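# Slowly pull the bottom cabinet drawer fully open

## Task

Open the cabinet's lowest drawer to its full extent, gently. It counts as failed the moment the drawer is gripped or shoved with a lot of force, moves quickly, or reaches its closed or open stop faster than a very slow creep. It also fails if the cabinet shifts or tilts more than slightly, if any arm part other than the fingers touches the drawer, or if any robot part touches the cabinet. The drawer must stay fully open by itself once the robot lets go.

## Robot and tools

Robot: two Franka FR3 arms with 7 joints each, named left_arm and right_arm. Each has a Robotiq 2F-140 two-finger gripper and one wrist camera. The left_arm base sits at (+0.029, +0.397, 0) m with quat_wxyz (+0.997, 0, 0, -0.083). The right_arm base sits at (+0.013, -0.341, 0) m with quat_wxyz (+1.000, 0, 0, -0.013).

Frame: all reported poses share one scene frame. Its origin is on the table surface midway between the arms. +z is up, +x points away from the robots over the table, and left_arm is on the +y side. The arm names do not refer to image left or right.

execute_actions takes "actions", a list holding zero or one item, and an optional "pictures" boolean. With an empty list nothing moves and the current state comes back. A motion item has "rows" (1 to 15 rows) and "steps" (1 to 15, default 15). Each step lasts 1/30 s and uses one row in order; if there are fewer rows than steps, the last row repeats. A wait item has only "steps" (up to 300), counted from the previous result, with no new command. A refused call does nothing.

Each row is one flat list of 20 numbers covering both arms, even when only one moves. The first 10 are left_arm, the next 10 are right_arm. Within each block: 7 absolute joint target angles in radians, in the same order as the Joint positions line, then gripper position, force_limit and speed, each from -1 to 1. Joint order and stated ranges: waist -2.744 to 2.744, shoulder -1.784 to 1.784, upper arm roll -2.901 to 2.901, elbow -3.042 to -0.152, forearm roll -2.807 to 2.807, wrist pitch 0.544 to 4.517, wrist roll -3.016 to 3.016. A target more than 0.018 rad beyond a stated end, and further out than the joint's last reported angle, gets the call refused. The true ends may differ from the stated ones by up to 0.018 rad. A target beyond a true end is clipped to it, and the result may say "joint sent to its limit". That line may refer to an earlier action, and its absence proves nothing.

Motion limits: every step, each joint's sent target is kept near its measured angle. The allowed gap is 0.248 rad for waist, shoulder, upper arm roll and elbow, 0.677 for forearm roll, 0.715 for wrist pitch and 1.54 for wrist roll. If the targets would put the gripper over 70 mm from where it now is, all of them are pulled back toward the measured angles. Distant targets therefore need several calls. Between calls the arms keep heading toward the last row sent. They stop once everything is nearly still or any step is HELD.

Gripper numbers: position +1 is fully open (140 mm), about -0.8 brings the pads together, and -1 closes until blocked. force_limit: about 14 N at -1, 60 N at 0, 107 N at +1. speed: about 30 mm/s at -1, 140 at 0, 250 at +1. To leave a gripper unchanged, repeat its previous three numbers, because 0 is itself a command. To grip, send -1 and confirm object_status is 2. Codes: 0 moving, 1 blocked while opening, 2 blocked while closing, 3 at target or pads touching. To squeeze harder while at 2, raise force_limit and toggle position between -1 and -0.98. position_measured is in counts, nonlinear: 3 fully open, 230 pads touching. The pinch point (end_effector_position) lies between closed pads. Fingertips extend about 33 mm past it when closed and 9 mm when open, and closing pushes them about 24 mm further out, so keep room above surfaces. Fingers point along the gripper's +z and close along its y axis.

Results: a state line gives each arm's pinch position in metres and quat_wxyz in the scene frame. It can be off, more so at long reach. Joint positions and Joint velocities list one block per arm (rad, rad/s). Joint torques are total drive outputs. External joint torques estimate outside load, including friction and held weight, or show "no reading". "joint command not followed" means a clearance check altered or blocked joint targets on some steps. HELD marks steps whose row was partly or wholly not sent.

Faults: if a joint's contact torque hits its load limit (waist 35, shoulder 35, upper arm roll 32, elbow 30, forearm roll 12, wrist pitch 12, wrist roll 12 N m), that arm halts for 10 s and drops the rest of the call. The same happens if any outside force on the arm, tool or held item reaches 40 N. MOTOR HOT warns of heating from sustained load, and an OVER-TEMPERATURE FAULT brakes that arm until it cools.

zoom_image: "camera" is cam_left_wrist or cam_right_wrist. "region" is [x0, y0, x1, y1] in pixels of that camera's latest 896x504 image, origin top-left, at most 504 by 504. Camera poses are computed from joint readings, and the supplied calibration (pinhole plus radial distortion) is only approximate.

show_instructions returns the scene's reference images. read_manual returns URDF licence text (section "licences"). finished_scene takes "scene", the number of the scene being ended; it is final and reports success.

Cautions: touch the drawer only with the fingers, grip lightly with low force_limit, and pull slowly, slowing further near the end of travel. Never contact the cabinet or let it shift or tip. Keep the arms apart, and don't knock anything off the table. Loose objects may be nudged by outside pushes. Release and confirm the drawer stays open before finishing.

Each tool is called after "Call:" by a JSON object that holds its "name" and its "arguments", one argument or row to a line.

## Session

Call:
{"name": "show_instructions", "arguments": {

}}

Call:
{"name": "execute_actions", "arguments": {
  "actions": []
}}

Reference images for this scene: manual page 1, manual page 2, manual page 3, manual page 4, manual page 5.

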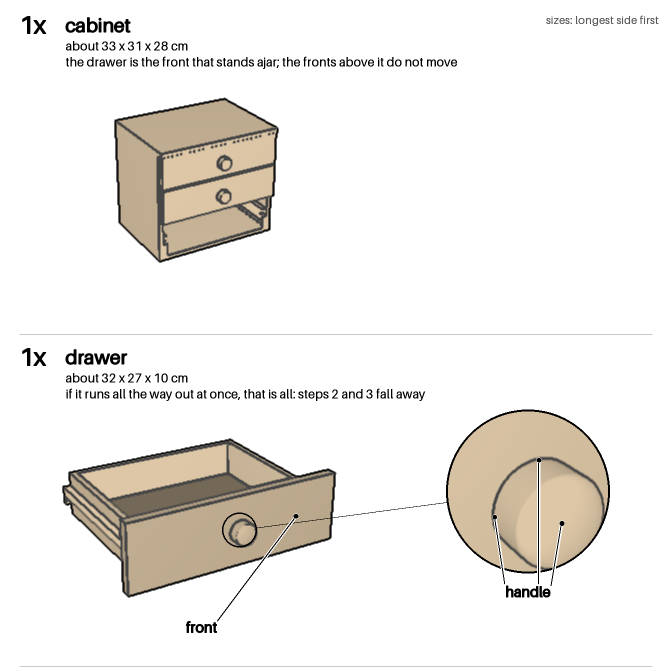

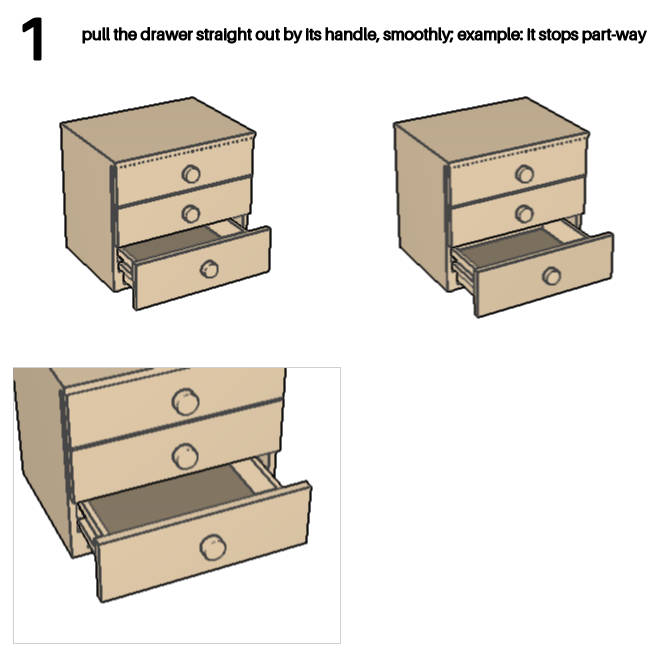

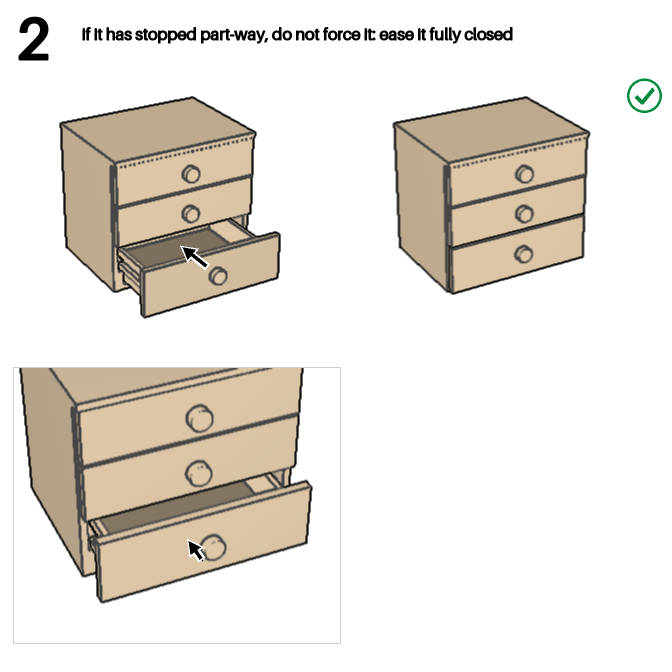

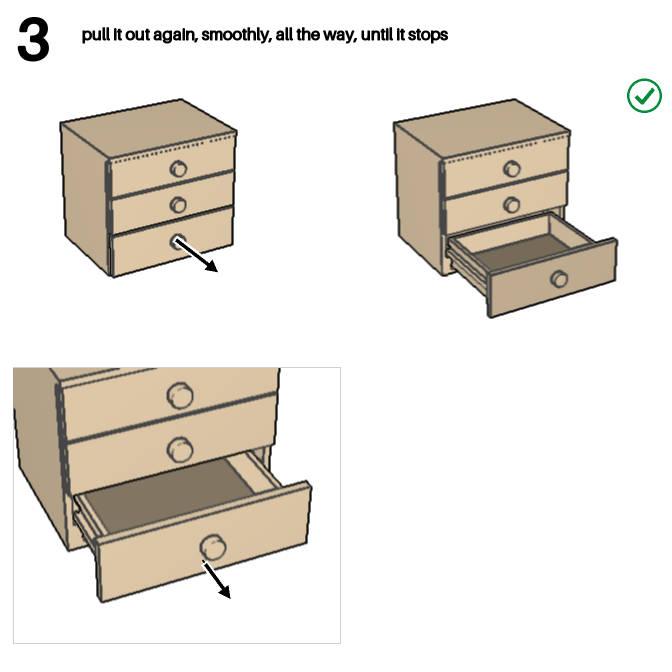

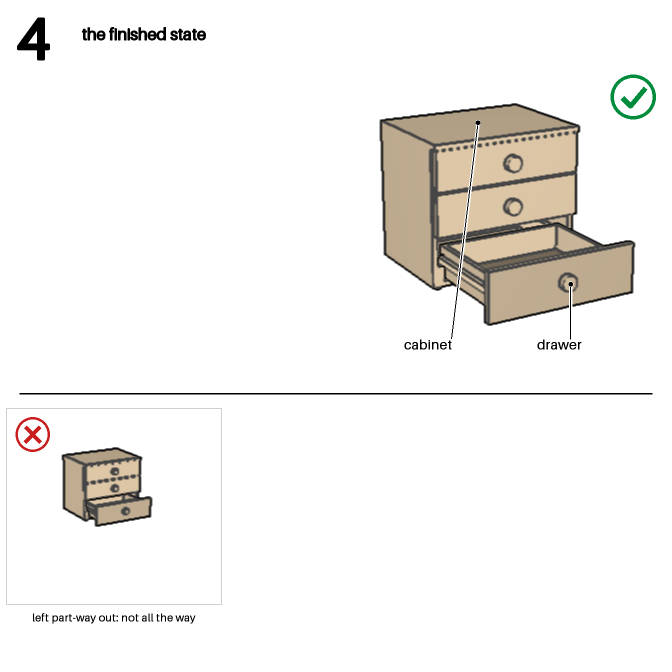

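Scene clock: 0.00 s of 4700.00 s.
left_arm: end_effector_position=(+0.5815, +0.3100, +0.4136) position_measured=230 object_status=3 end_effector_quat_wxyz=(-0.010, +0.888, -0.460, +0.004) | right_arm: end_effector_position=(+0.3428, -0.1020, +0.2225) position_measured=3 object_status=3 end_effector_quat_wxyz=(+0.304, -0.515, +0.650, +0.468)
Joint positions: left_arm=[ 0.009  0.002 -0.009 -1.569  0.017  1.585 -0.781] | right_arm=[ 0.098 -0.251 -0.18  -2.731  1.152  1.791 -0.575]
Joint velocities: left_arm=[ 0.002 -0.    -0.001  0.002  0.001  0.    -0.001] | right_arm=[ 0.     0.    -0.     0.001 -0.001  0.    -0.   ]
Joint torques (N m, as the joint torque sensors report them, + toward a larger angle): no reading
External joint torques (N m, as the arm's controller estimates them; a push from outside toward a larger angle lowers the number): no reading
camera_calibration (this result's frames):
cam_right_wrist: T_world_to_cam=[[-0.929688, 0.0934333, 0.3563, 0.257048], [0.360829, 0.0365794, 0.931914, -0.308049], [0.0740386, 0.994953, -0.067721, 0.286311], [0, 0, 0, 1]] pos_world=[0.328929, -0.297614, 0.214879]

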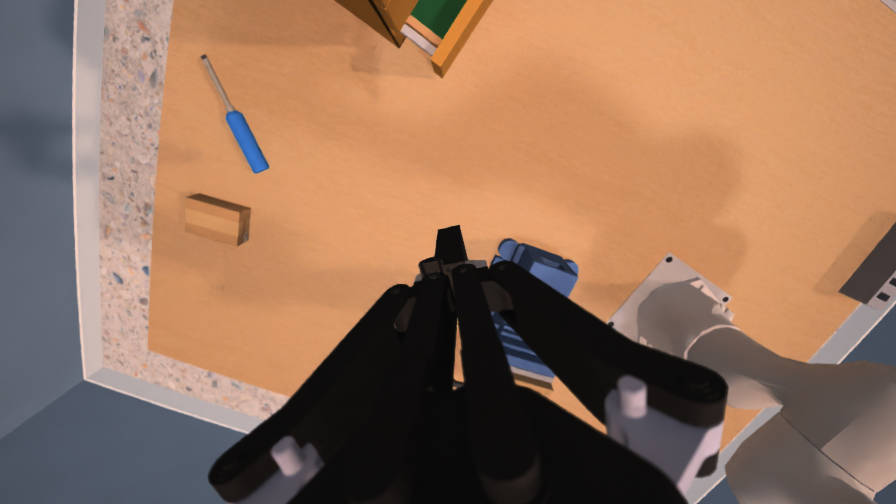

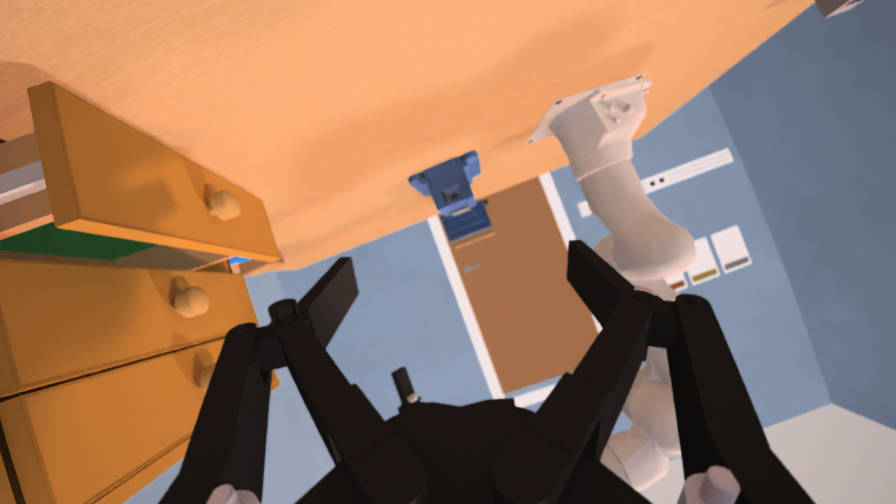

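Call:
{"name": "execute_actions", "arguments": {
  "actions": [
    {"rows":[[0.009,0.002,-0.009,-1.569,0.017,1.585,0,1,-1,0,0.25,-0.27,-0.12,-2.62,1.0,1.95,-0.2,0.2,-1,0],[0.009,0.002,-0.009,-1.569,0.017,1.585,0,1,-1,0,0.25,-0.27,-0.12,-2.62,1.0,1.95,-0.2,0.2,-1,0],[0.009,0.002,-0.009,-1.569,0.017,1.585,0,1,-1,0,0.25,-0.27,-0.12,-2.62,1.0,1.95,-0.2,0.2,-1,0],[0.009,0.002,-0.009,-1.569,0.017,1.585,0.5,1,-1,0,0.42,-0.29,-0.06,-2.5,0.8,2.1,0.1,0.2,-1,0],[0.009,0.002,-0.009,-1.569,0.017,1.585,0.5,1,-1,0,0.42,-0.29,-0.06,-2.5,0.8,2.1,0.1,0.2,-1,0],[0.009,0.002,-0.009,-1.569,0.017,1.585,0.5,1,-1,0,0.42,-0.29,-0.06,-2.5,0.8,2.1,0.1,0.2,-1,0],[0.009,0.002,-0.009,-1.569,0.017,1.585,1.0,1,-1,0,0.6,-0.3,0,-2.4,0.5,2.25,0.4,0.2,-1,0]],"steps":15}
  ],
  "pictures": false
}}

Call:
{"name": "execute_actions", "arguments": {
  "actions": [
    {"rows":[[0.009,0.002,-0.009,-1.569,0.017,1.585,1.7,1,-1,0,0.85,-0.3,0,-2.4,-0.4,2.29,0.798,0.2,-1,0]],"steps":12}
  ],
  "pictures": false
}}

Call:
{"name": "execute_actions", "arguments": {
  "actions": [
    {"rows":[[0.009,0.002,-0.009,-1.569,0.017,1.585,2.36,1,-1,0,1.076,-0.2,0,-2.4,-1.346,2.29,0.798,0.2,-1,0]],"steps":15}
  ],
  "pictures": false
}}

Call:
{"name": "execute_actions", "arguments": {
  "actions": [
    {"rows":[[0.009,0.002,-0.009,-1.569,0.017,1.585,2.36,1,-1,0,1.076,-0.1,0,-2.38,-1.346,2.29,0.798,0.2,-1,0],[0.009,0.002,-0.009,-1.569,0.017,1.585,2.36,1,-1,0,1.076,-0.05,0,-2.37,-1.346,2.29,0.798,0.2,-1,0],[0.009,0.002,-0.009,-1.569,0.017,1.585,2.36,1,-1,0,1.076,0,0,-2.36,-1.346,2.29,0.798,0.2,-1,0],[0.009,0.002,-0.009,-1.569,0.017,1.585,2.36,1,-1,0,1.076,0.05,0,-2.35,-1.346,2.29,0.798,0.2,-1,0],[0.009,0.002,-0.009,-1.569,0.017,1.585,2.36,1,-1,0,1.076,0.1,0,-2.34,-1.346,2.29,0.798,0.2,-1,0],[0.009,0.002,-0.009,-1.569,0.017,1.585,2.36,1,-1,0,1.076,0.15,0,-2.33,-1.346,2.29,0.798,0.2,-1,0],[0.009,0.002,-0.009,-1.569,0.017,1.585,2.36,1,-1,0,1.076,0.2,0,-2.32,-1.346,2.29,0.798,0.2,-1,0],[0.009,0.002,-0.009,-1.569,0.017,1.585,2.36,1,-1,0,1.076,0.249,0,-2.312,-1.346,2.29,0.798,0.2,-1,0]],"steps":15}
  ],
  "pictures": false
}}

Call:
{"name": "execute_actions", "arguments": {
  "actions": [
    {"steps":15}
  ]
}}

Scene clock: 6.30 s of 4700.00 s.
left_arm: end_effector_position=(+0.5816, +0.3100, +0.4136) position_measured=126 object_status=0 end_effector_quat_wxyz=(+0.010, -0.431, +0.902, +0.003) | right_arm: end_effector_position=(+0.3666, +0.0169, +0.2548) position_measured=103 object_status=0 end_effector_quat_wxyz=(-0.138, +0.740, -0.633, -0.182)
Joint positions: left_arm=[ 0.009  0.002 -0.009 -1.569  0.017  1.585  0.513] | right_arm=[ 0.599 -0.304  0.006 -2.401  0.541  2.198  0.123]
Joint velocities: left_arm=[ 0.001 -0.001  0.    -0.    -0.001  0.001  1.593] | right_arm=[ 0.011  0.004 -0.036 -0.    -0.315  0.295  0.9  ]
Joint torques (N m, as the joint torque sensors report them, + toward a larger angle): left_arm=[  0.39 -30.74  -0.33  24.11   0.83   2.53   0.72] | right_arm=[  0.89 -19.08  -1.72  24.78  -0.19   2.86   0.44]
External joint torques (N m, as the arm's controller estimates them; a push from outside toward a larger angle lowers the number): left_arm=[ 0.38  0.8  -0.35  0.45  0.    0.03  0.74] | right_arm=[ 1.72  1.53 -0.46  1.21 -1.07  0.66  0.46]
Steps of this call (steps 1 to 90: nothing new was sent; then 2.80 s passed at rest; steps 91 to 105: all 15 steps of this action). Readings (joint positions | what the end effector reports):
91: left_arm=[0.009 0.002 -0.009 -1.569 0.017 1.585 -0.716] | right_arm=[0.124 -0.250 -0.179 -2.715 1.123 1.817 -0.544] | left_arm position_measured=230 object_status=0 | right_arm position_measured=3 object_status=0
92: left_arm=[0.009 0.002 -0.009 -1.569 0.017 1.585 -0.642] | right_arm=[0.163 -0.252 -0.163 -2.685 1.094 1.842 -0.509] | left_arm position_measured=225 object_status=0 | right_arm position_measured=9 object_status=0
94: left_arm=[0.009 0.002 -0.009 -1.569 0.017 1.585 -0.475] | right_arm=[0.245 -0.261 -0.135 -2.626 1.017 1.900 -0.424] | left_arm position_measured=210 object_status=0 | right_arm position_measured=24 object_status=0
98: left_arm=[0.009 0.002 -0.009 -1.569 0.017 1.585 -0.042] | right_arm=[0.464 -0.283 -0.054 -2.475 0.763 2.054 -0.190] | left_arm position_measured=179 object_status=0 | right_arm position_measured=54 object_status=0
105: the state above

Scene clock: 6.70 s of 4700.00 s.
left_arm: end_effector_position=(+0.5816, +0.3100, +0.4137) position_measured=35 object_status=0 end_effector_quat_wxyz=(+0.008, -0.016, +1.000, +0.007) | right_arm: end_effector_position=(+0.4043, -0.0110, +0.2495) position_measured=104 object_status=3 end_effector_quat_wxyz=(-0.079, +0.828, -0.535, +0.150)
Joint positions: left_arm=[ 0.009  0.002 -0.009 -1.569  0.017  1.585  1.373] | right_arm=[ 0.848 -0.301  0.004 -2.399 -0.355  2.279  0.611]
Joint velocities: left_arm=[-0.001 -0.     0.    -0.    -0.    -0.     1.064] | right_arm=[-0.     0.001 -0.031 -0.    -0.353  0.044  0.604]
Joint torques (N m, as the joint torque sensors report them, + toward a larger angle): left_arm=[  0.36 -30.52  -0.6   24.36   0.83   2.5    0.6 ] | right_arm=[  1.38 -20.73   0.16  23.62  -0.42   3.01   0.37]
External joint torques (N m, as the arm's controller estimates them; a push from outside toward a larger angle lowers the number): left_arm=[ 0.4   0.94 -0.56  0.78 -0.01  0.05  0.62] | right_arm=[ 1.02  0.39  0.01 -0.29 -1.11  0.33  0.39]
Steps of this call (steps 1 to 12: all 12 steps of this action). Readings (joint positions | what the end effector reports):
1: left_arm=[0.009 0.002 -0.009 -1.569 0.017 1.585 0.621] | right_arm=[0.645 -0.303 -0.018 -2.400 0.423 2.217 0.185] | left_arm position_measured=118 object_status=0 | right_arm position_measured=104 object_status=0
2: left_arm=[0.009 0.002 -0.009 -1.569 0.017 1.585 0.733] | right_arm=[0.703 -0.303 -0.021 -2.399 0.266 2.231 0.248] | left_arm position_measured=111 object_status=0 | right_arm position_measured=104 object_status=0
4: left_arm=[0.009 0.002 -0.009 -1.569 0.017 1.585 0.922] | right_arm=[0.792 -0.301 -0.001 -2.399 -0.011 2.249 0.355] | left_arm position_measured=96 object_status=0 | right_arm position_measured=104 object_status=0
8: left_arm=[0.009 0.002 -0.009 -1.569 0.017 1.585 1.196] | right_arm=[0.846 -0.301 0.010 -2.399 -0.270 2.270 0.510] | left_arm position_measured=65 object_status=0 | right_arm position_measured=104 object_status=3
12: the state above

Scene clock: 7.20 s of 4700.00 s.
left_arm: end_effector_position=(+0.5816, +0.3100, +0.4137) position_measured=3 object_status=3 end_effector_quat_wxyz=(+0.005, +0.370, +0.929, +0.010) | right_arm: end_effector_position=(+0.4505, +0.0685, +0.3002) position_measured=104 object_status=3 end_effector_quat_wxyz=(-0.091, +0.862, -0.162, +0.472)
Joint positions: left_arm=[ 0.009  0.002 -0.009 -1.569  0.017  1.585  2.162] | right_arm=[ 1.074 -0.2    0.002 -2.402 -1.321  2.288  0.757]
Joint velocities: left_arm=[ 0.     0.     0.001  0.001 -0.001  0.     0.64 ] | right_arm=[-0.001  0.    -0.006 -0.    -0.182  0.     0.122]
Joint torques (N m, as the joint torque sensors report them, + toward a larger angle): left_arm=[  0.32 -30.76  -0.3   24.11   0.87   2.5    0.43] | right_arm=[  1.05 -23.64  -0.52  24.18  -0.95   0.79   0.22]
External joint torques (N m, as the arm's controller estimates them; a push from outside toward a larger angle lowers the number): left_arm=[ 0.23  0.69 -0.39  0.52 -0.03  0.05  0.44] | right_arm=[ 0.97 -0.23 -0.53  1.5  -1.03  0.21  0.21]
Steps of this call (steps 1 to 15: all 15 steps of this action). Readings (joint positions | what the end effector reports):
1: left_arm=[0.009 0.002 -0.009 -1.569 0.017 1.585 1.461] | right_arm=[0.890 -0.290 -0.018 -2.394 -0.472 2.279 0.630] | left_arm position_measured=27 object_status=0 | right_arm position_measured=104 object_status=3
2: left_arm=[0.009 0.002 -0.009 -1.569 0.017 1.585 1.554] | right_arm=[0.942 -0.267 -0.020 -2.391 -0.624 2.281 0.646] | left_arm position_measured=20 object_status=0 | right_arm position_measured=104 object_status=3
4: left_arm=[0.009 0.002 -0.009 -1.569 0.017 1.585 1.712] | right_arm=[1.017 -0.227 -0.003 -2.396 -0.890 2.284 0.672] | left_arm position_measured=5 object_status=0 | right_arm position_measured=104 object_status=3
8: left_arm=[0.009 0.002 -0.009 -1.569 0.017 1.585 1.940] | right_arm=[1.071 -0.200 0.007 -2.402 -1.193 2.288 0.715] | left_arm position_measured=3 object_status=0 | right_arm position_measured=104 object_status=3
15: the state above

Scene clock: 7.70 s of 4700.00 s.
left_arm: end_effector_position=(+0.5816, +0.3100, +0.4137) position_measured=3 object_status=3 end_effector_quat_wxyz=(+0.004, +0.441, +0.898, +0.010) | right_arm: end_effector_position=(+0.4390, +0.0465, +0.0845) position_measured=104 object_status=3 end_effector_quat_wxyz=(+0.057, +0.902, -0.096, +0.416)
Joint positions: left_arm=[ 0.009  0.002 -0.009 -1.569  0.017  1.585  2.318] | right_arm=[ 1.074  0.251  0.002 -2.322 -1.342  2.289  0.784]
Joint velocities: left_arm=[ 0.001 -0.     0.     0.     0.001  0.     0.123] | right_arm=[ 0.001  0.054 -0.001  0.043 -0.007 -0.001  0.028]
Joint torques (N m, as the joint torque sensors report them, + toward a larger angle): left_arm=[  0.36 -30.68  -0.51  24.07   0.9    2.51   0.3 ] | right_arm=[  1.27 -38.36  -0.7   22.41  -1.03   0.41   0.26]
External joint torques (N m, as the arm's controller estimates them; a push from outside toward a larger angle lowers the number): left_arm=[ 0.31  0.63 -0.56  0.55  0.    0.07  0.31] | right_arm=[ 1.2   0.31 -0.81  1.91 -0.99  0.05  0.23]
Steps of this call (steps 1 to 15: all 15 steps of this action). Readings (joint positions | what the end effector reports):
1: left_arm=[0.009 0.002 -0.009 -1.569 0.017 1.585 2.182] | right_arm=[1.074 -0.188 0.002 -2.394 -1.327 2.289 0.761] | left_arm position_measured=3 object_status=3 | right_arm position_measured=104 object_status=3
2: left_arm=[0.009 0.002 -0.009 -1.569 0.017 1.585 2.200] | right_arm=[1.074 -0.158 0.002 -2.380 -1.331 2.289 0.764] | left_arm position_measured=3 object_status=3 | right_arm position_measured=104 object_status=3
4: left_arm=[0.009 0.002 -0.009 -1.569 0.017 1.585 2.231] | right_arm=[1.074 -0.080 0.002 -2.364 -1.335 2.289 0.769] | left_arm position_measured=3 object_status=3 | right_arm position_measured=104 object_status=3
8: left_arm=[0.009 0.002 -0.009 -1.569 0.017 1.585 2.275] | right_arm=[1.074 0.088 0.002 -2.338 -1.338 2.289 0.775] | left_arm position_measured=3 object_status=3 | right_arm position_measured=104 object_status=3
15: the state above

Scene clock: 8.20 s of 4700.00 s.
left_arm: end_effector_position=(+0.5816, +0.3100, +0.4137) position_measured=3 object_status=3 end_effector_quat_wxyz=(+0.004, +0.454, +0.891, +0.010) | right_arm: end_effector_position=(+0.4413, +0.0505, +0.0880) position_measured=104 object_status=3 end_effector_quat_wxyz=(+0.052, +0.901, -0.101, +0.418)
Joint positions: left_arm=[ 0.009  0.002 -0.009 -1.569  0.017  1.585  2.348] | right_arm=[ 1.075  0.251  0.002 -2.314 -1.343  2.289  0.792]
Joint velocities: left_arm=[-0.    -0.    -0.001  0.001  0.001 -0.     0.024] | right_arm=[ 0.    -0.001 -0.001 -0.001 -0.001  0.     0.003]
Joint torques (N m, as the joint torque sensors report them, + toward a larger angle): left_arm=[  0.42 -30.85  -0.38  24.09   0.89   2.54   0.28] | right_arm=[  1.47 -35.55  -0.93  19.17  -1.03   0.42   0.2 ]
External joint torques (N m, as the arm's controller estimates them; a push from outside toward a larger angle lowers the number): left_arm=[ 0.4   0.68 -0.41  0.46 -0.02  0.1   0.28] | right_arm=[ 1.51 -1.75 -0.93  1.52 -1.03  0.18  0.18]
Steps of this call (steps 1 to 15: the robot went on to your last target). Readings (joint positions | what the end effector reports):
1: left_arm=[0.009 0.002 -0.009 -1.569 0.017 1.585 2.322] | right_arm=[1.074 0.252 0.002 -2.321 -1.342 2.289 0.785] | left_arm position_measured=3 object_status=3 | right_arm position_measured=104 object_status=3
2: left_arm=[0.009 0.002 -0.009 -1.569 0.017 1.585 2.325] | right_arm=[1.074 0.252 0.002 -2.319 -1.342 2.289 0.786] | left_arm position_measured=3 object_status=3 | right_arm position_measured=104 object_status=3
4: left_arm=[0.009 0.002 -0.009 -1.569 0.017 1.585 2.331] | right_arm=[1.075 0.251 0.002 -2.316 -1.342 2.289 0.788] | left_arm position_measured=3 object_status=3 | right_arm position_measured=104 object_status=3
8: left_arm=[0.009 0.002 -0.009 -1.569 0.017 1.585 2.339] | right_arm=[1.075 0.251 0.002 -2.314 -1.342 2.289 0.790] | left_arm position_measured=3 object_status=3 | right_arm position_measured=104 object_status=3
15: the state above
camera_calibration (this result's frames):
cam_left_wrist: T_world_to_cam=[[0.929825, 0.367999, 0.00143745, -0.650546], [0.344808, -0.872578, 0.345998, -0.063177], [0.128582, -0.321222, -0.938234, 0.608037], [0, 0, 0, 1]] pos_world=[0.548495, 0.379589, 0.593275]
cam_right_wrist: T_world_to_cam=[[-0.252619, -0.964489, -0.0771009, 0.175049], [-0.832125, 0.257226, -0.491327, 0.416703], [0.493712, -0.0599607, -0.867556, 0.0565943], [0, 0, 0, 1]] pos_world=[0.363028, 0.0650393, 0.267332]

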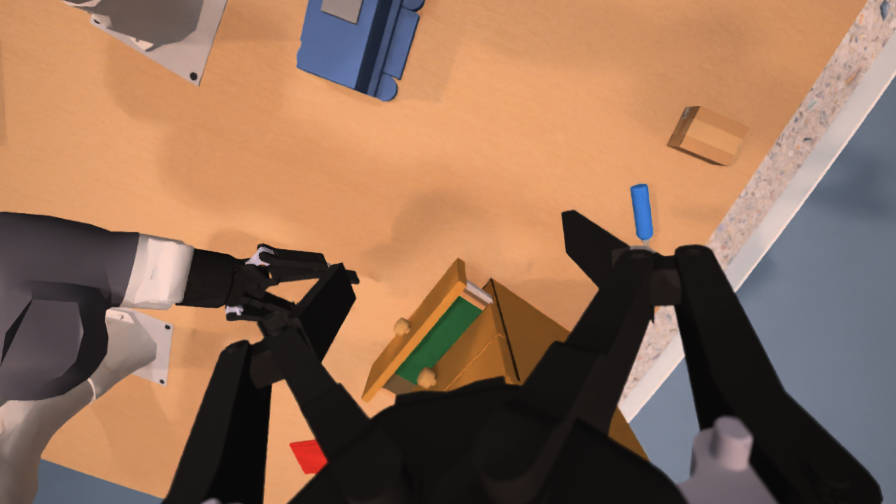

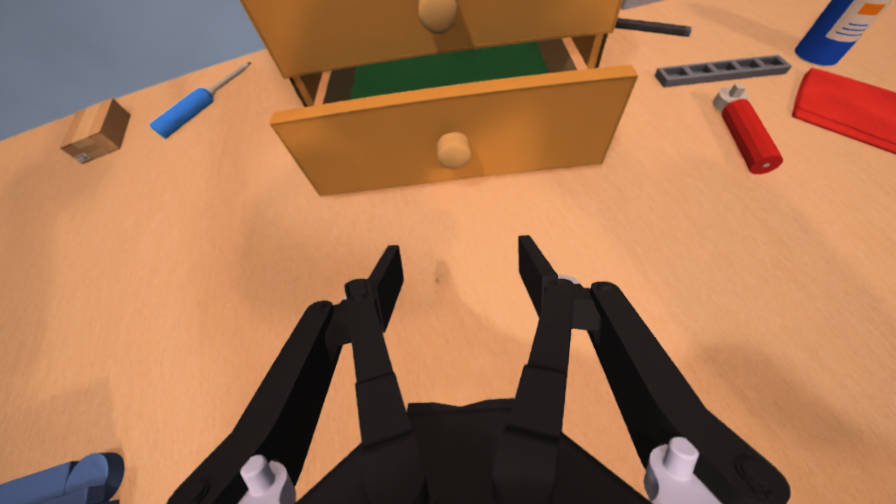

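Call:
{"name": "zoom_image", "arguments": {
  "camera": "cam_right_wrist",
  "region": [260, 40, 660, 280]
}}

Region (260, 40, 660, 280) of cam_right_wrist's 896x504 image, scaled by 1.260, with more detail than that image has; it fills the top 302 rows of this view, and the rest is white.

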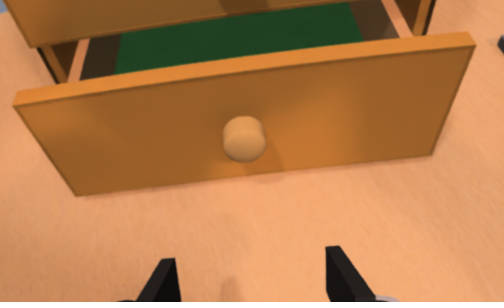

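Call:
{"name": "execute_actions", "arguments": {
  "actions": [
    {"rows":[[0.009,0.002,-0.009,-1.569,0.017,1.585,2.36,1,-1,0,1.056,0.26,0,-2.303,-1.37,2.31,0.8,0.2,-1,0],[0.009,0.002,-0.009,-1.569,0.017,1.585,2.36,1,-1,0,1.036,0.272,0,-2.293,-1.395,2.33,0.8,0.2,-1,0],[0.009,0.002,-0.009,-1.569,0.017,1.585,2.36,1,-1,0,1.016,0.284,0,-2.282,-1.42,2.345,0.802,0.2,-1,0],[0.009,0.002,-0.009,-1.569,0.017,1.585,2.36,1,-1,0,0.996,0.296,0,-2.272,-1.445,2.36,0.804,0.2,-1,0],[0.009,0.002,-0.009,-1.569,0.017,1.585,2.36,1,-1,0,0.976,0.308,0,-2.261,-1.465,2.375,0.806,0.2,-1,0],[0.009,0.002,-0.009,-1.569,0.017,1.585,2.36,1,-1,0,0.956,0.32,0,-2.251,-1.485,2.39,0.808,0.2,-1,0],[0.009,0.002,-0.009,-1.569,0.017,1.585,2.36,1,-1,0,0.936,0.333,0,-2.24,-1.505,2.402,0.808,0.2,-1,0],[0.009,0.002,-0.009,-1.569,0.017,1.585,2.36,1,-1,0,0.916,0.345,0,-2.23,-1.525,2.414,0.808,0.2,-1,0],[0.009,0.002,-0.009,-1.569,0.017,1.585,2.36,1,-1,0,0.896,0.358,0,-2.219,-1.545,2.425,0.808,0.2,-1,0],[0.009,0.002,-0.009,-1.569,0.017,1.585,2.36,1,-1,0,0.876,0.37,0,-2.208,-1.562,2.435,0.808,0.2,-1,0],[0.009,0.002,-0.009,-1.569,0.017,1.585,2.36,1,-1,0,0.858,0.383,0,-2.198,-1.574,2.435,0.808,0.2,-1,0]],"steps":15}
  ],
  "pictures": false
}}

Call:
{"name": "execute_actions", "arguments": {
  "actions": [
    {"steps":15}
  ]
}}

Call:
{"name": "zoom_image", "arguments": {
  "camera": "cam_right_wrist",
  "region": [360, 150, 560, 300]
}}

Call:
{"name": "zoom_image", "arguments": {
  "camera": "cam_left_wrist",
  "region": [330, 260, 470, 380]
}}

Scene clock: 21.97 s of 4700.00 s.
left_arm: end_effector_position=(+0.5816, +0.3100, +0.4137) position_measured=3 object_status=3 end_effector_quat_wxyz=(+0.004, +0.457, +0.889, +0.010) | right_arm: end_effector_position=(+0.5407, +0.0181, +0.0621) position_measured=104 object_status=3 end_effector_quat_wxyz=(+0.049, +0.900, -0.093, +0.423)
Joint positions: left_arm=[ 0.009  0.002 -0.009 -1.569  0.017  1.585  2.355] | right_arm=[ 0.861  0.378 -0.005 -2.205 -1.552  2.41   0.801]
Joint velocities: left_arm=[-0.     0.001  0.     0.001 -0.     0.001  0.   ] | right_arm=[-0.113  0.068 -0.005  0.043 -0.158  0.104  0.008]
Joint torques (N m, as the joint torque sensors report them, + toward a larger angle): left_arm=[  0.43 -30.77  -0.47  24.03   0.89   2.49   0.33] | right_arm=[  3.59 -38.06   3.7   18.76  -0.91   1.39   0.25]
External joint torques (N m, as the arm's controller estimates them; a push from outside toward a larger angle lowers the number): left_arm=[ 0.42  0.53 -0.48  0.51 -0.01  0.05  0.32] | right_arm=[-1.32  1.4  -0.83  0.72 -1.1   0.57  0.23]
Steps of this call (steps 1 to 15: the robot went on to your last target; steps 16 to 90: nothing new was sent; then 10.27 s passed at rest; steps 91 to 105: all 15 steps of this action). Readings (joint positions | what the end effector reports):
91: left_arm=[0.009 0.002 -0.009 -1.569 0.017 1.585 2.355] | right_arm=[1.072 0.252 0.003 -2.312 -1.347 2.292 0.793] | left_arm position_measured=3 object_status=3 | right_arm position_measured=104 object_status=3
92: left_arm=[0.009 0.002 -0.009 -1.569 0.017 1.585 2.355] | right_arm=[1.065 0.256 0.004 -2.307 -1.357 2.298 0.794] | left_arm position_measured=3 object_status=3 | right_arm position_measured=104 object_status=3
94: left_arm=[0.009 0.002 -0.009 -1.569 0.017 1.585 2.355] | right_arm=[1.038 0.271 0.005 -2.292 -1.386 2.316 0.795] | left_arm position_measured=3 object_status=3 | right_arm position_measured=104 object_status=3
98: left_arm=[0.009 0.002 -0.009 -1.569 0.017 1.585 2.355] | right_arm=[0.963 0.315 0.004 -2.253 -1.459 2.358 0.797] | left_arm position_measured=3 object_status=3 | right_arm position_measured=104 object_status=3
105: the state above

Scene clock: 22.47 s of 4700.00 s.
left_arm: end_effector_position=(+0.5816, +0.3100, +0.4137) position_measured=3 object_status=3 end_effector_quat_wxyz=(+0.004, +0.458, +0.889, +0.010) | right_arm: end_effector_position=(+0.5400, +0.0264, +0.0613) position_measured=104 object_status=3 end_effector_quat_wxyz=(+0.040, +0.902, -0.084, +0.421)
Joint positions: left_arm=[ 0.009  0.002 -0.009 -1.569  0.017  1.585  2.355] | right_arm=[ 0.858  0.381 -0.002 -2.2   -1.57   2.431  0.803]
Joint velocities: left_arm=[-0.001  0.001 -0.001 -0.001 -0.002  0.     0.002] | right_arm=[ 0.001 -0.001  0.001  0.    -0.002  0.007  0.004]
Joint torques (N m, as the joint torque sensors report them, + toward a larger angle): left_arm=[  0.38 -30.69  -0.35  24.03   0.88   2.47   0.29] | right_arm=[  0.14 -36.92   1.88  19.03  -0.86   0.66   0.27]
External joint torques (N m, as the arm's controller estimates them; a push from outside toward a larger angle lowers the number): left_arm=[ 0.47  0.63 -0.26  0.52 -0.01  0.04  0.29] | right_arm=[ 0.04  0.53  1.66  1.65 -1.03  0.42  0.25]
Steps of this call (steps 1 to 15: the robot went on to your last target). Readings (joint positions | what the end effector reports):
1: left_arm=[0.009 0.002 -0.009 -1.569 0.017 1.585 2.355] | right_arm=[0.859 0.380 -0.005 -2.204 -1.556 2.413 0.801] | left_arm position_measured=3 object_status=3 | right_arm position_measured=104 object_status=3
2: left_arm=[0.009 0.002 -0.009 -1.569 0.017 1.585 2.355] | right_arm=[0.858 0.381 -0.005 -2.203 -1.560 2.416 0.801] | left_arm position_measured=3 object_status=3 | right_arm position_measured=104 object_status=3
4: left_arm=[0.009 0.002 -0.009 -1.569 0.017 1.585 2.355] | right_arm=[0.858 0.381 -0.003 -2.201 -1.564 2.421 0.802] | left_arm position_measured=3 object_status=3 | right_arm position_measured=104 object_status=3
8: left_arm=[0.009 0.002 -0.009 -1.569 0.017 1.585 2.355] | right_arm=[0.858 0.381 -0.002 -2.200 -1.569 2.427 0.802] | left_arm position_measured=3 object_status=3 | right_arm position_measured=104 object_status=3
15: the state above
camera_calibration (this result's frames):
cam_left_wrist: T_world_to_cam=[[0.93247, 0.361245, 0.00138159, -0.649967], [0.338505, -0.875096, 0.345863, -0.0586747], [0.12615, -0.322039, -0.938284, 0.609725], [0, 0, 0, 1]] pos_world=[0.549019, 0.379806, 0.593287]
cam_right_wrist: T_world_to_cam=[[-0.213112, -0.973415, -0.0839372, 0.153959], [-0.839146, 0.226362, -0.494564, 0.49674], [0.500417, -0.0349622, -0.865078, -0.021209], [0, 0, 0, 1]] pos_world=[0.460262, 0.0366808, 0.240245]

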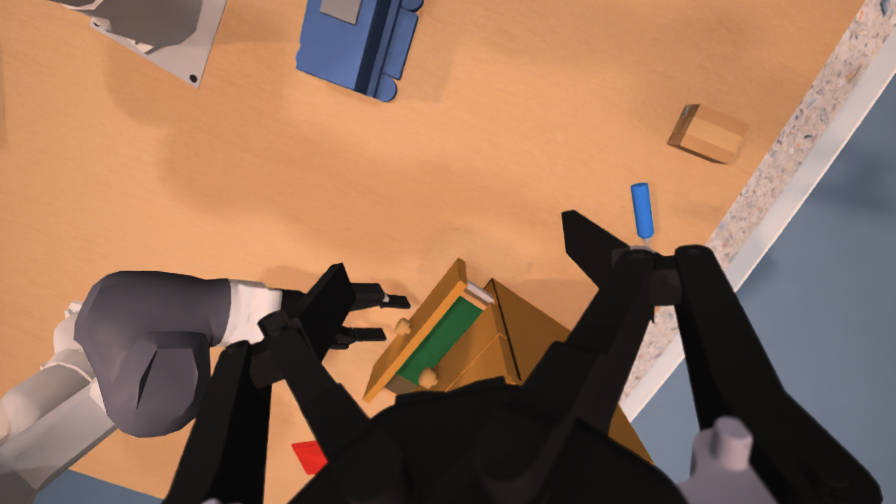

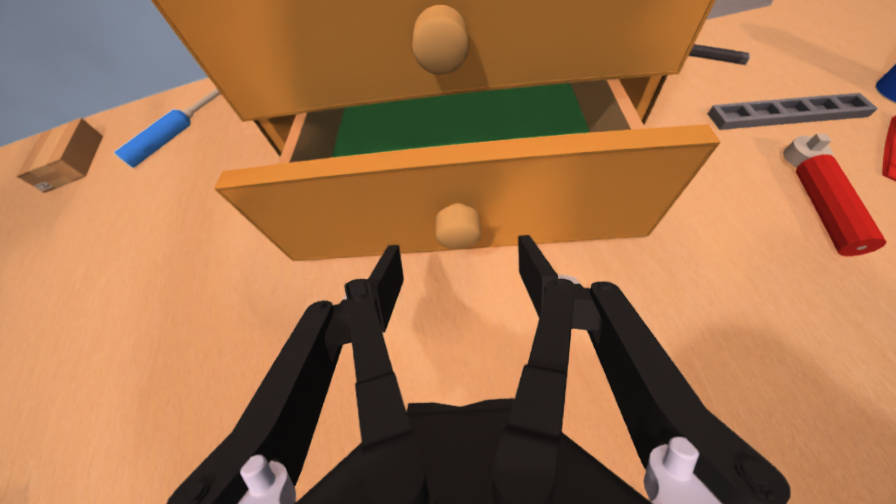

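Region (360, 150, 560, 300) of cam_right_wrist's 896x504 image, scaled by 2.520, with more detail than that image has; it fills the top 378 rows of this view, and the rest is white.

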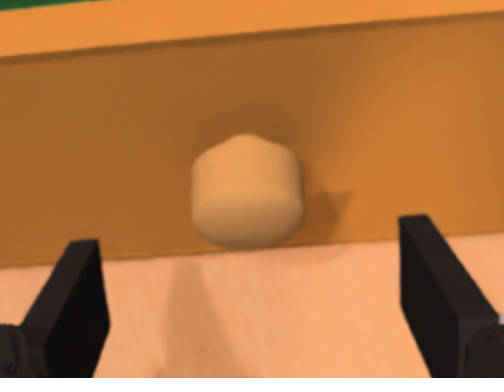

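Region (330, 260, 470, 380) of cam_left_wrist's 896x504 image, scaled by 3.600, with more detail than that image has; it fills the top 432 rows of this view, and the rest is white.

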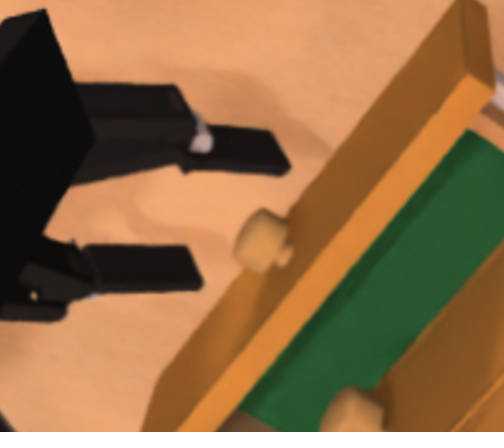

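Call:
{"name": "execute_actions", "arguments": {
  "actions": []
}}

Scene clock: 28.10 s of 4700.00 s.
left_arm: end_effector_position=(+0.5816, +0.3100, +0.4137) position_measured=3 object_status=3 end_effector_quat_wxyz=(+0.004, +0.458, +0.889, +0.010) | right_arm: end_effector_position=(+0.5399, +0.0268, +0.0612) position_measured=104 object_status=3 end_effector_quat_wxyz=(+0.040, +0.902, -0.084, +0.421)
Joint positions: left_arm=[ 0.009  0.002 -0.009 -1.569  0.017  1.585  2.355] | right_arm=[ 0.858  0.381 -0.002 -2.2   -1.571  2.432  0.803]
Joint velocities: left_arm=[ 0.001  0.001 -0.002 -0.001 -0.     0.    -0.001] | right_arm=[ 0.001  0.001  0.001 -0.     0.    -0.001  0.001]
Joint torques (N m, as the joint torque sensors report them, + toward a larger angle): left_arm=[  0.38 -30.69  -0.35  24.07   0.87   2.52   0.31] | right_arm=[  0.28 -36.82   1.77  18.63  -0.8    0.72   0.3 ]
External joint torques (N m, as the arm's controller estimates them; a push from outside toward a larger angle lowers the number): left_arm=[ 0.4   0.64 -0.33  0.56 -0.03  0.08  0.3 ] | right_arm=[ 0.23  0.46  1.58  1.37 -0.97  0.48  0.28]
Steps of this call (steps 1 to 15: the robot went on to your last target; steps 16 to 90: nothing new was sent; then 2.63 s passed at rest). Readings (joint positions | what the end effector reports):
1: left_arm=[0.009 0.002 -0.009 -1.569 0.017 1.585 2.355] | right_arm=[0.858 0.381 -0.002 -2.200 -1.570 2.431 0.803] | left_arm position_measured=3 object_status=3 | right_arm position_measured=104 object_status=3
2: left_arm=[0.009 0.002 -0.009 -1.569 0.017 1.585 2.355] | right_arm=[0.858 0.381 -0.002 -2.200 -1.570 2.431 0.803] | left_arm position_measured=3 object_status=3 | right_arm position_measured=104 object_status=3
4: left_arm=[0.009 0.002 -0.009 -1.569 0.017 1.585 2.355] | right_arm=[0.858 0.381 -0.002 -2.200 -1.570 2.431 0.803] | left_arm position_measured=3 object_status=3 | right_arm position_measured=104 object_status=3
8: left_arm=[0.009 0.002 -0.009 -1.569 0.017 1.585 2.355] | right_arm=[0.858 0.381 -0.002 -2.200 -1.571 2.431 0.803] | left_arm position_measured=3 object_status=3 | right_arm position_measured=104 object_status=3
90: the state above
All arms were judged still, so your last target was given up. Only a new action makes them travel on or press farther. Fingers that are still opening or closing keep moving.
camera_calibration (this result's frames):
cam_left_wrist: T_world_to_cam=[[0.932486, 0.361203, 0.00138125, -0.649963], [0.338466, -0.875111, 0.345862, -0.0586471], [0.126135, -0.322044, -0.938284, 0.609736], [0, 0, 0, 1]] pos_world=[0.549023, 0.379808, 0.593287]
cam_right_wrist: T_world_to_cam=[[-0.212483, -0.973465, -0.0849583, 0.154108], [-0.839515, 0.226353, -0.493943, 0.496645], [0.500066, -0.0336305, -0.865334, -0.0209834], [0, 0, 0, 1]] pos_world=[0.460179, 0.0368962, 0.240249]

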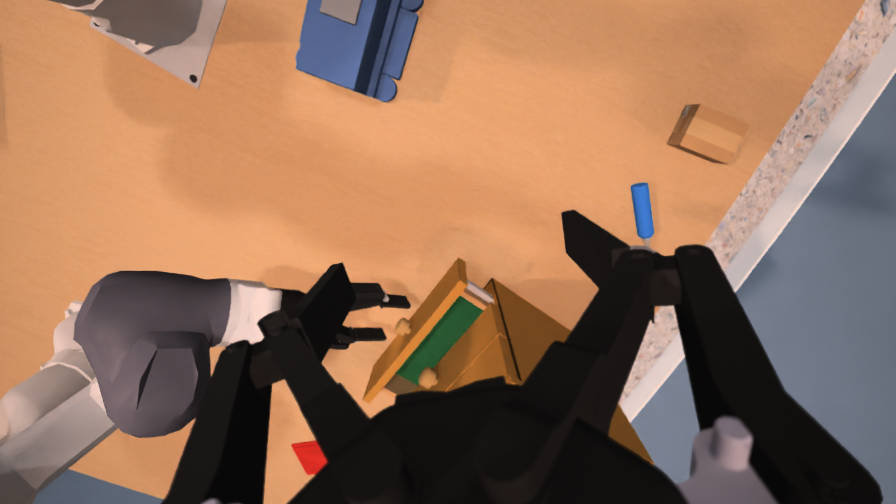

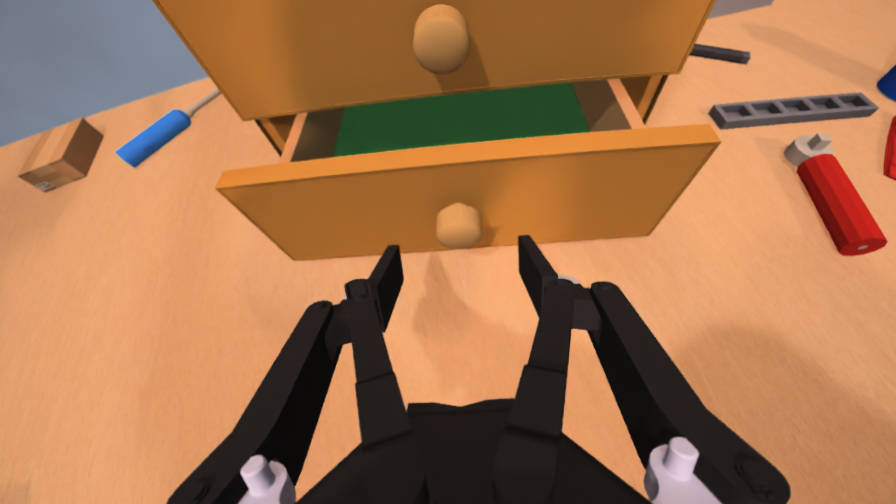

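Call:
{"name": "execute_actions", "arguments": {
  "actions": [
    {"rows":[[0.009,0.002,-0.009,-1.569,0.017,1.585,2.36,1,-1,0,0.854,0.385,0,-2.194,-1.576,2.437,0.798,-0.2,-1,-0.5],[0.009,0.002,-0.009,-1.569,0.017,1.585,2.36,1,-1,0,0.85,0.3875,0,-2.19,-1.578,2.439,0.795,-0.2,-1,-0.5],[0.009,0.002,-0.009,-1.569,0.017,1.585,2.36,1,-1,0,0.846,0.39,0,-2.186,-1.58,2.441,0.793,-0.2,-1,-0.5],[0.009,0.002,-0.009,-1.569,0.017,1.585,2.36,1,-1,0,0.842,0.3925,0,-2.182,-1.581,2.443,0.79,-0.2,-1,-0.5],[0.009,0.002,-0.009,-1.569,0.017,1.585,2.36,1,-1,0,0.838,0.395,0,-2.178,-1.583,2.445,0.788,-0.2,-1,-0.5],[0.009,0.002,-0.009,-1.569,0.017,1.585,2.36,1,-1,0,0.834,0.3975,0,-2.174,-1.585,2.447,0.786,-0.2,-1,-0.5],[0.009,0.002,-0.009,-1.569,0.017,1.585,2.36,1,-1,0,0.83,0.4,0,-2.17,-1.586,2.45,0.783,-0.2,-1,-0.5],[0.009,0.002,-0.009,-1.569,0.017,1.585,2.36,1,-1,0,0.826,0.403,0,-2.166,-1.588,2.452,0.781,-0.2,-1,-0.5],[0.009,0.002,-0.009,-1.569,0.017,1.585,2.36,1,-1,0,0.8225,0.4056,0,-2.1626,-1.589,2.454,0.779,-0.2,-1,-0.5]],"steps":15}
  ],
  "pictures": false
}}

Call:
{"name": "execute_actions", "arguments": {
  "actions": [
    {"steps":8}
  ]
}}

Call:
{"name": "zoom_image", "arguments": {
  "camera": "cam_right_wrist",
  "region": [360,170,560,320]
}}

Call:
{"name": "zoom_image", "arguments": {
  "camera": "cam_left_wrist",
  "region": [320,250,520,400]
}}

Scene clock: 31.70 s of 4700.00 s.
left_arm: end_effector_position=(+0.5816, +0.3100, +0.4137) position_measured=3 object_status=3 end_effector_quat_wxyz=(+0.004, +0.458, +0.889, +0.010) | right_arm: end_effector_position=(+0.5589, +0.0237, +0.0617) position_measured=154 object_status=0 end_effector_quat_wxyz=(+0.039, +0.902, -0.086, +0.422)
Joint positions: left_arm=[ 0.009  0.002 -0.009 -1.569  0.017  1.585  2.355] | right_arm=[ 0.824  0.403 -0.    -2.165 -1.585  2.448  0.79 ]
Joint velocities: left_arm=[ 0.    -0.    -0.002 -0.     0.     0.001  0.001] | right_arm=[-0.002  0.003  0.001  0.006 -0.008  0.017 -0.02 ]
Joint torques (N m, as the joint torque sensors report them, + toward a larger angle): left_arm=[  0.54 -30.88  -0.3   23.9    0.87   2.52   0.32] | right_arm=[ -0.7  -37.1    0.91  18.88  -0.88   0.66  -0.25]
External joint torques (N m, as the arm's controller estimates them; a push from outside toward a larger angle lowers the number): left_arm=[ 0.57  0.5  -0.28  0.35 -0.03  0.08  0.32] | right_arm=[-0.86  1.32  0.52  1.3  -1.07  0.4  -0.27]
Steps of this call (steps 1 to 90: nothing new was sent; then 0.10 s passed at rest; steps 91 to 105: all 15 steps of this action). Readings (joint positions | what the end effector reports):
91: left_arm=[0.009 0.002 -0.009 -1.569 0.017 1.585 2.355] | right_arm=[0.858 0.381 -0.002 -2.199 -1.571 2.432 0.803] | left_arm position_measured=3 object_status=3 | right_arm position_measured=104 object_status=0
92: left_arm=[0.009 0.002 -0.009 -1.569 0.017 1.585 2.355] | right_arm=[0.856 0.382 -0.001 -2.197 -1.572 2.433 0.803] | left_arm position_measured=3 object_status=3 | right_arm position_measured=107 object_status=0
94: left_arm=[0.009 0.002 -0.009 -1.569 0.017 1.585 2.355] | right_arm=[0.852 0.386 -0.001 -2.191 -1.574 2.435 0.802] | left_arm position_measured=3 object_status=3 | right_arm position_measured=116 object_status=0
98: left_arm=[0.009 0.002 -0.009 -1.569 0.017 1.585 2.355] | right_arm=[0.837 0.395 -0.000 -2.177 -1.580 2.441 0.797] | left_arm position_measured=3 object_status=3 | right_arm position_measured=135 object_status=0
105: the state above

Scene clock: 31.97 s of 4700.00 s.
left_arm: end_effector_position=(+0.5816, +0.3100, +0.4137) position_measured=3 object_status=3 end_effector_quat_wxyz=(+0.004, +0.458, +0.889, +0.010) | right_arm: end_effector_position=(+0.5587, +0.0245, +0.0615) position_measured=154 object_status=3 end_effector_quat_wxyz=(+0.039, +0.902, -0.084, +0.421)
Joint positions: left_arm=[ 0.009  0.002 -0.009 -1.569  0.017  1.585  2.355] | right_arm=[ 0.824  0.403 -0.    -2.165 -1.585  2.45   0.786]
Joint velocities: left_arm=[ 0.001 -0.001 -0.001  0.    -0.001  0.001 -0.   ] | right_arm=[-0.001 -0.     0.001  0.002 -0.003  0.004 -0.008]
Joint torques (N m, as the joint torque sensors report them, + toward a larger angle): left_arm=[  0.51 -30.73  -0.62  23.9    0.9    2.52   0.29] | right_arm=[ -0.71 -37.35   1.04  19.38  -0.82   0.75  -0.19]
External joint torques (N m, as the arm's controller estimates them; a push from outside toward a larger angle lowers the number): left_arm=[ 0.44  0.76 -0.68  0.3  -0.01  0.08  0.29] | right_arm=[-0.58  0.94  0.98  1.76 -1.01  0.52 -0.21]
Steps of this call (steps 1 to 8: the robot went on to your last target). Readings (joint positions | what the end effector reports):
1: left_arm=[0.009 0.002 -0.009 -1.569 0.017 1.585 2.355] | right_arm=[0.824 0.403 -0.000 -2.165 -1.585 2.448 0.789] | left_arm position_measured=3 object_status=3 | right_arm position_measured=154 object_status=0
2: left_arm=[0.009 0.002 -0.009 -1.569 0.017 1.585 2.355] | right_arm=[0.824 0.403 -0.000 -2.165 -1.585 2.449 0.789] | left_arm position_measured=3 object_status=3 | right_arm position_measured=154 object_status=0
4: left_arm=[0.009 0.002 -0.009 -1.569 0.017 1.585 2.355] | right_arm=[0.824 0.403 -0.000 -2.165 -1.585 2.449 0.788] | left_arm position_measured=3 object_status=3 | right_arm position_measured=154 object_status=3
8: the state above
camera_calibration (this result's frames):
cam_left_wrist: T_world_to_cam=[[0.932499, 0.361171, 0.00138093, -0.649961], [0.338437, -0.875123, 0.345861, -0.0586256], [0.126124, -0.322048, -0.938285, 0.609744], [0, 0, 0, 1]] pos_world=[0.549025, 0.379809, 0.593287]
cam_right_wrist: T_world_to_cam=[[-0.212139, -0.973348, -0.0871227, 0.155787], [-0.839226, 0.227131, -0.494077, 0.512937], [0.500697, -0.0316973, -0.865042, -0.0306585], [0, 0, 0, 1]] pos_world=[0.478869, 0.0341591, 0.240482]

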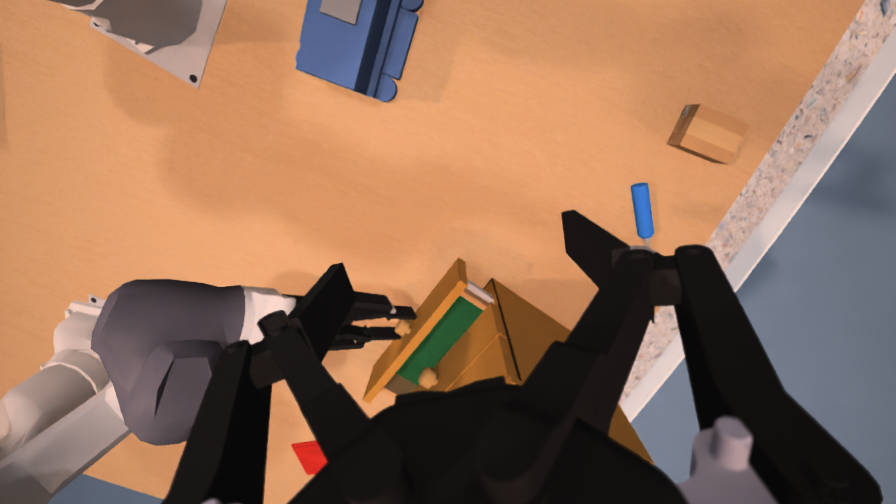

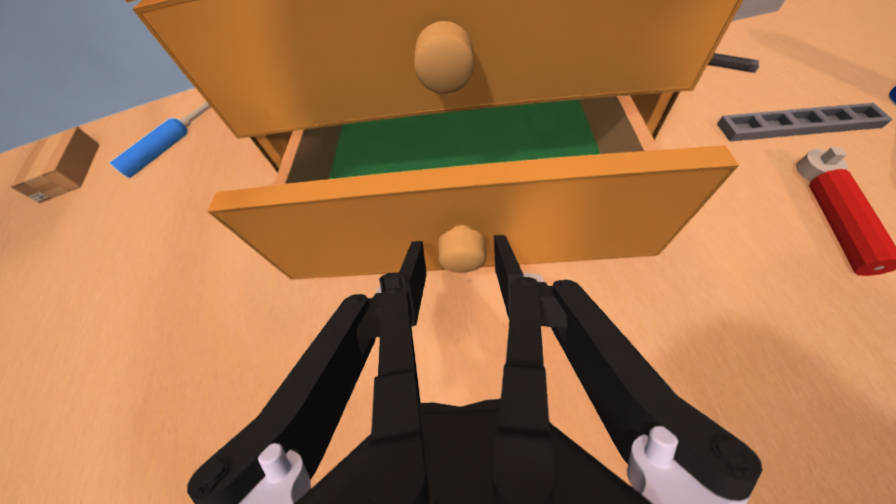

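Region (360, 170, 560, 320) of cam_right_wrist's 896x504 image, scaled by 2.520, with more detail than that image has; it fills the top 378 rows of this view, and the rest is white.

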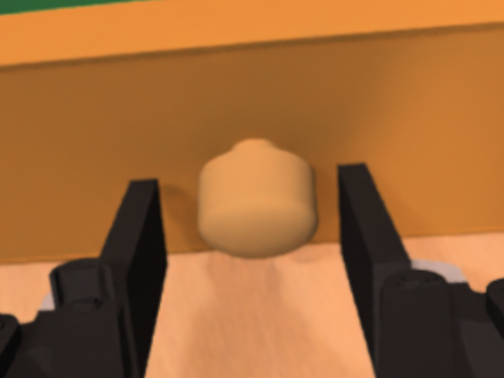

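Region (320, 250, 520, 400) of cam_left_wrist's 896x504 image, scaled by 2.520, with more detail than that image has; it fills the top 378 rows of this view, and the rest is white.

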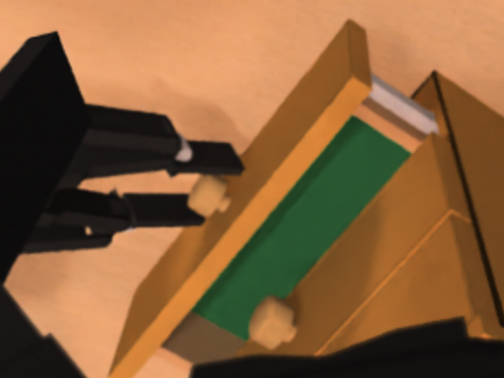

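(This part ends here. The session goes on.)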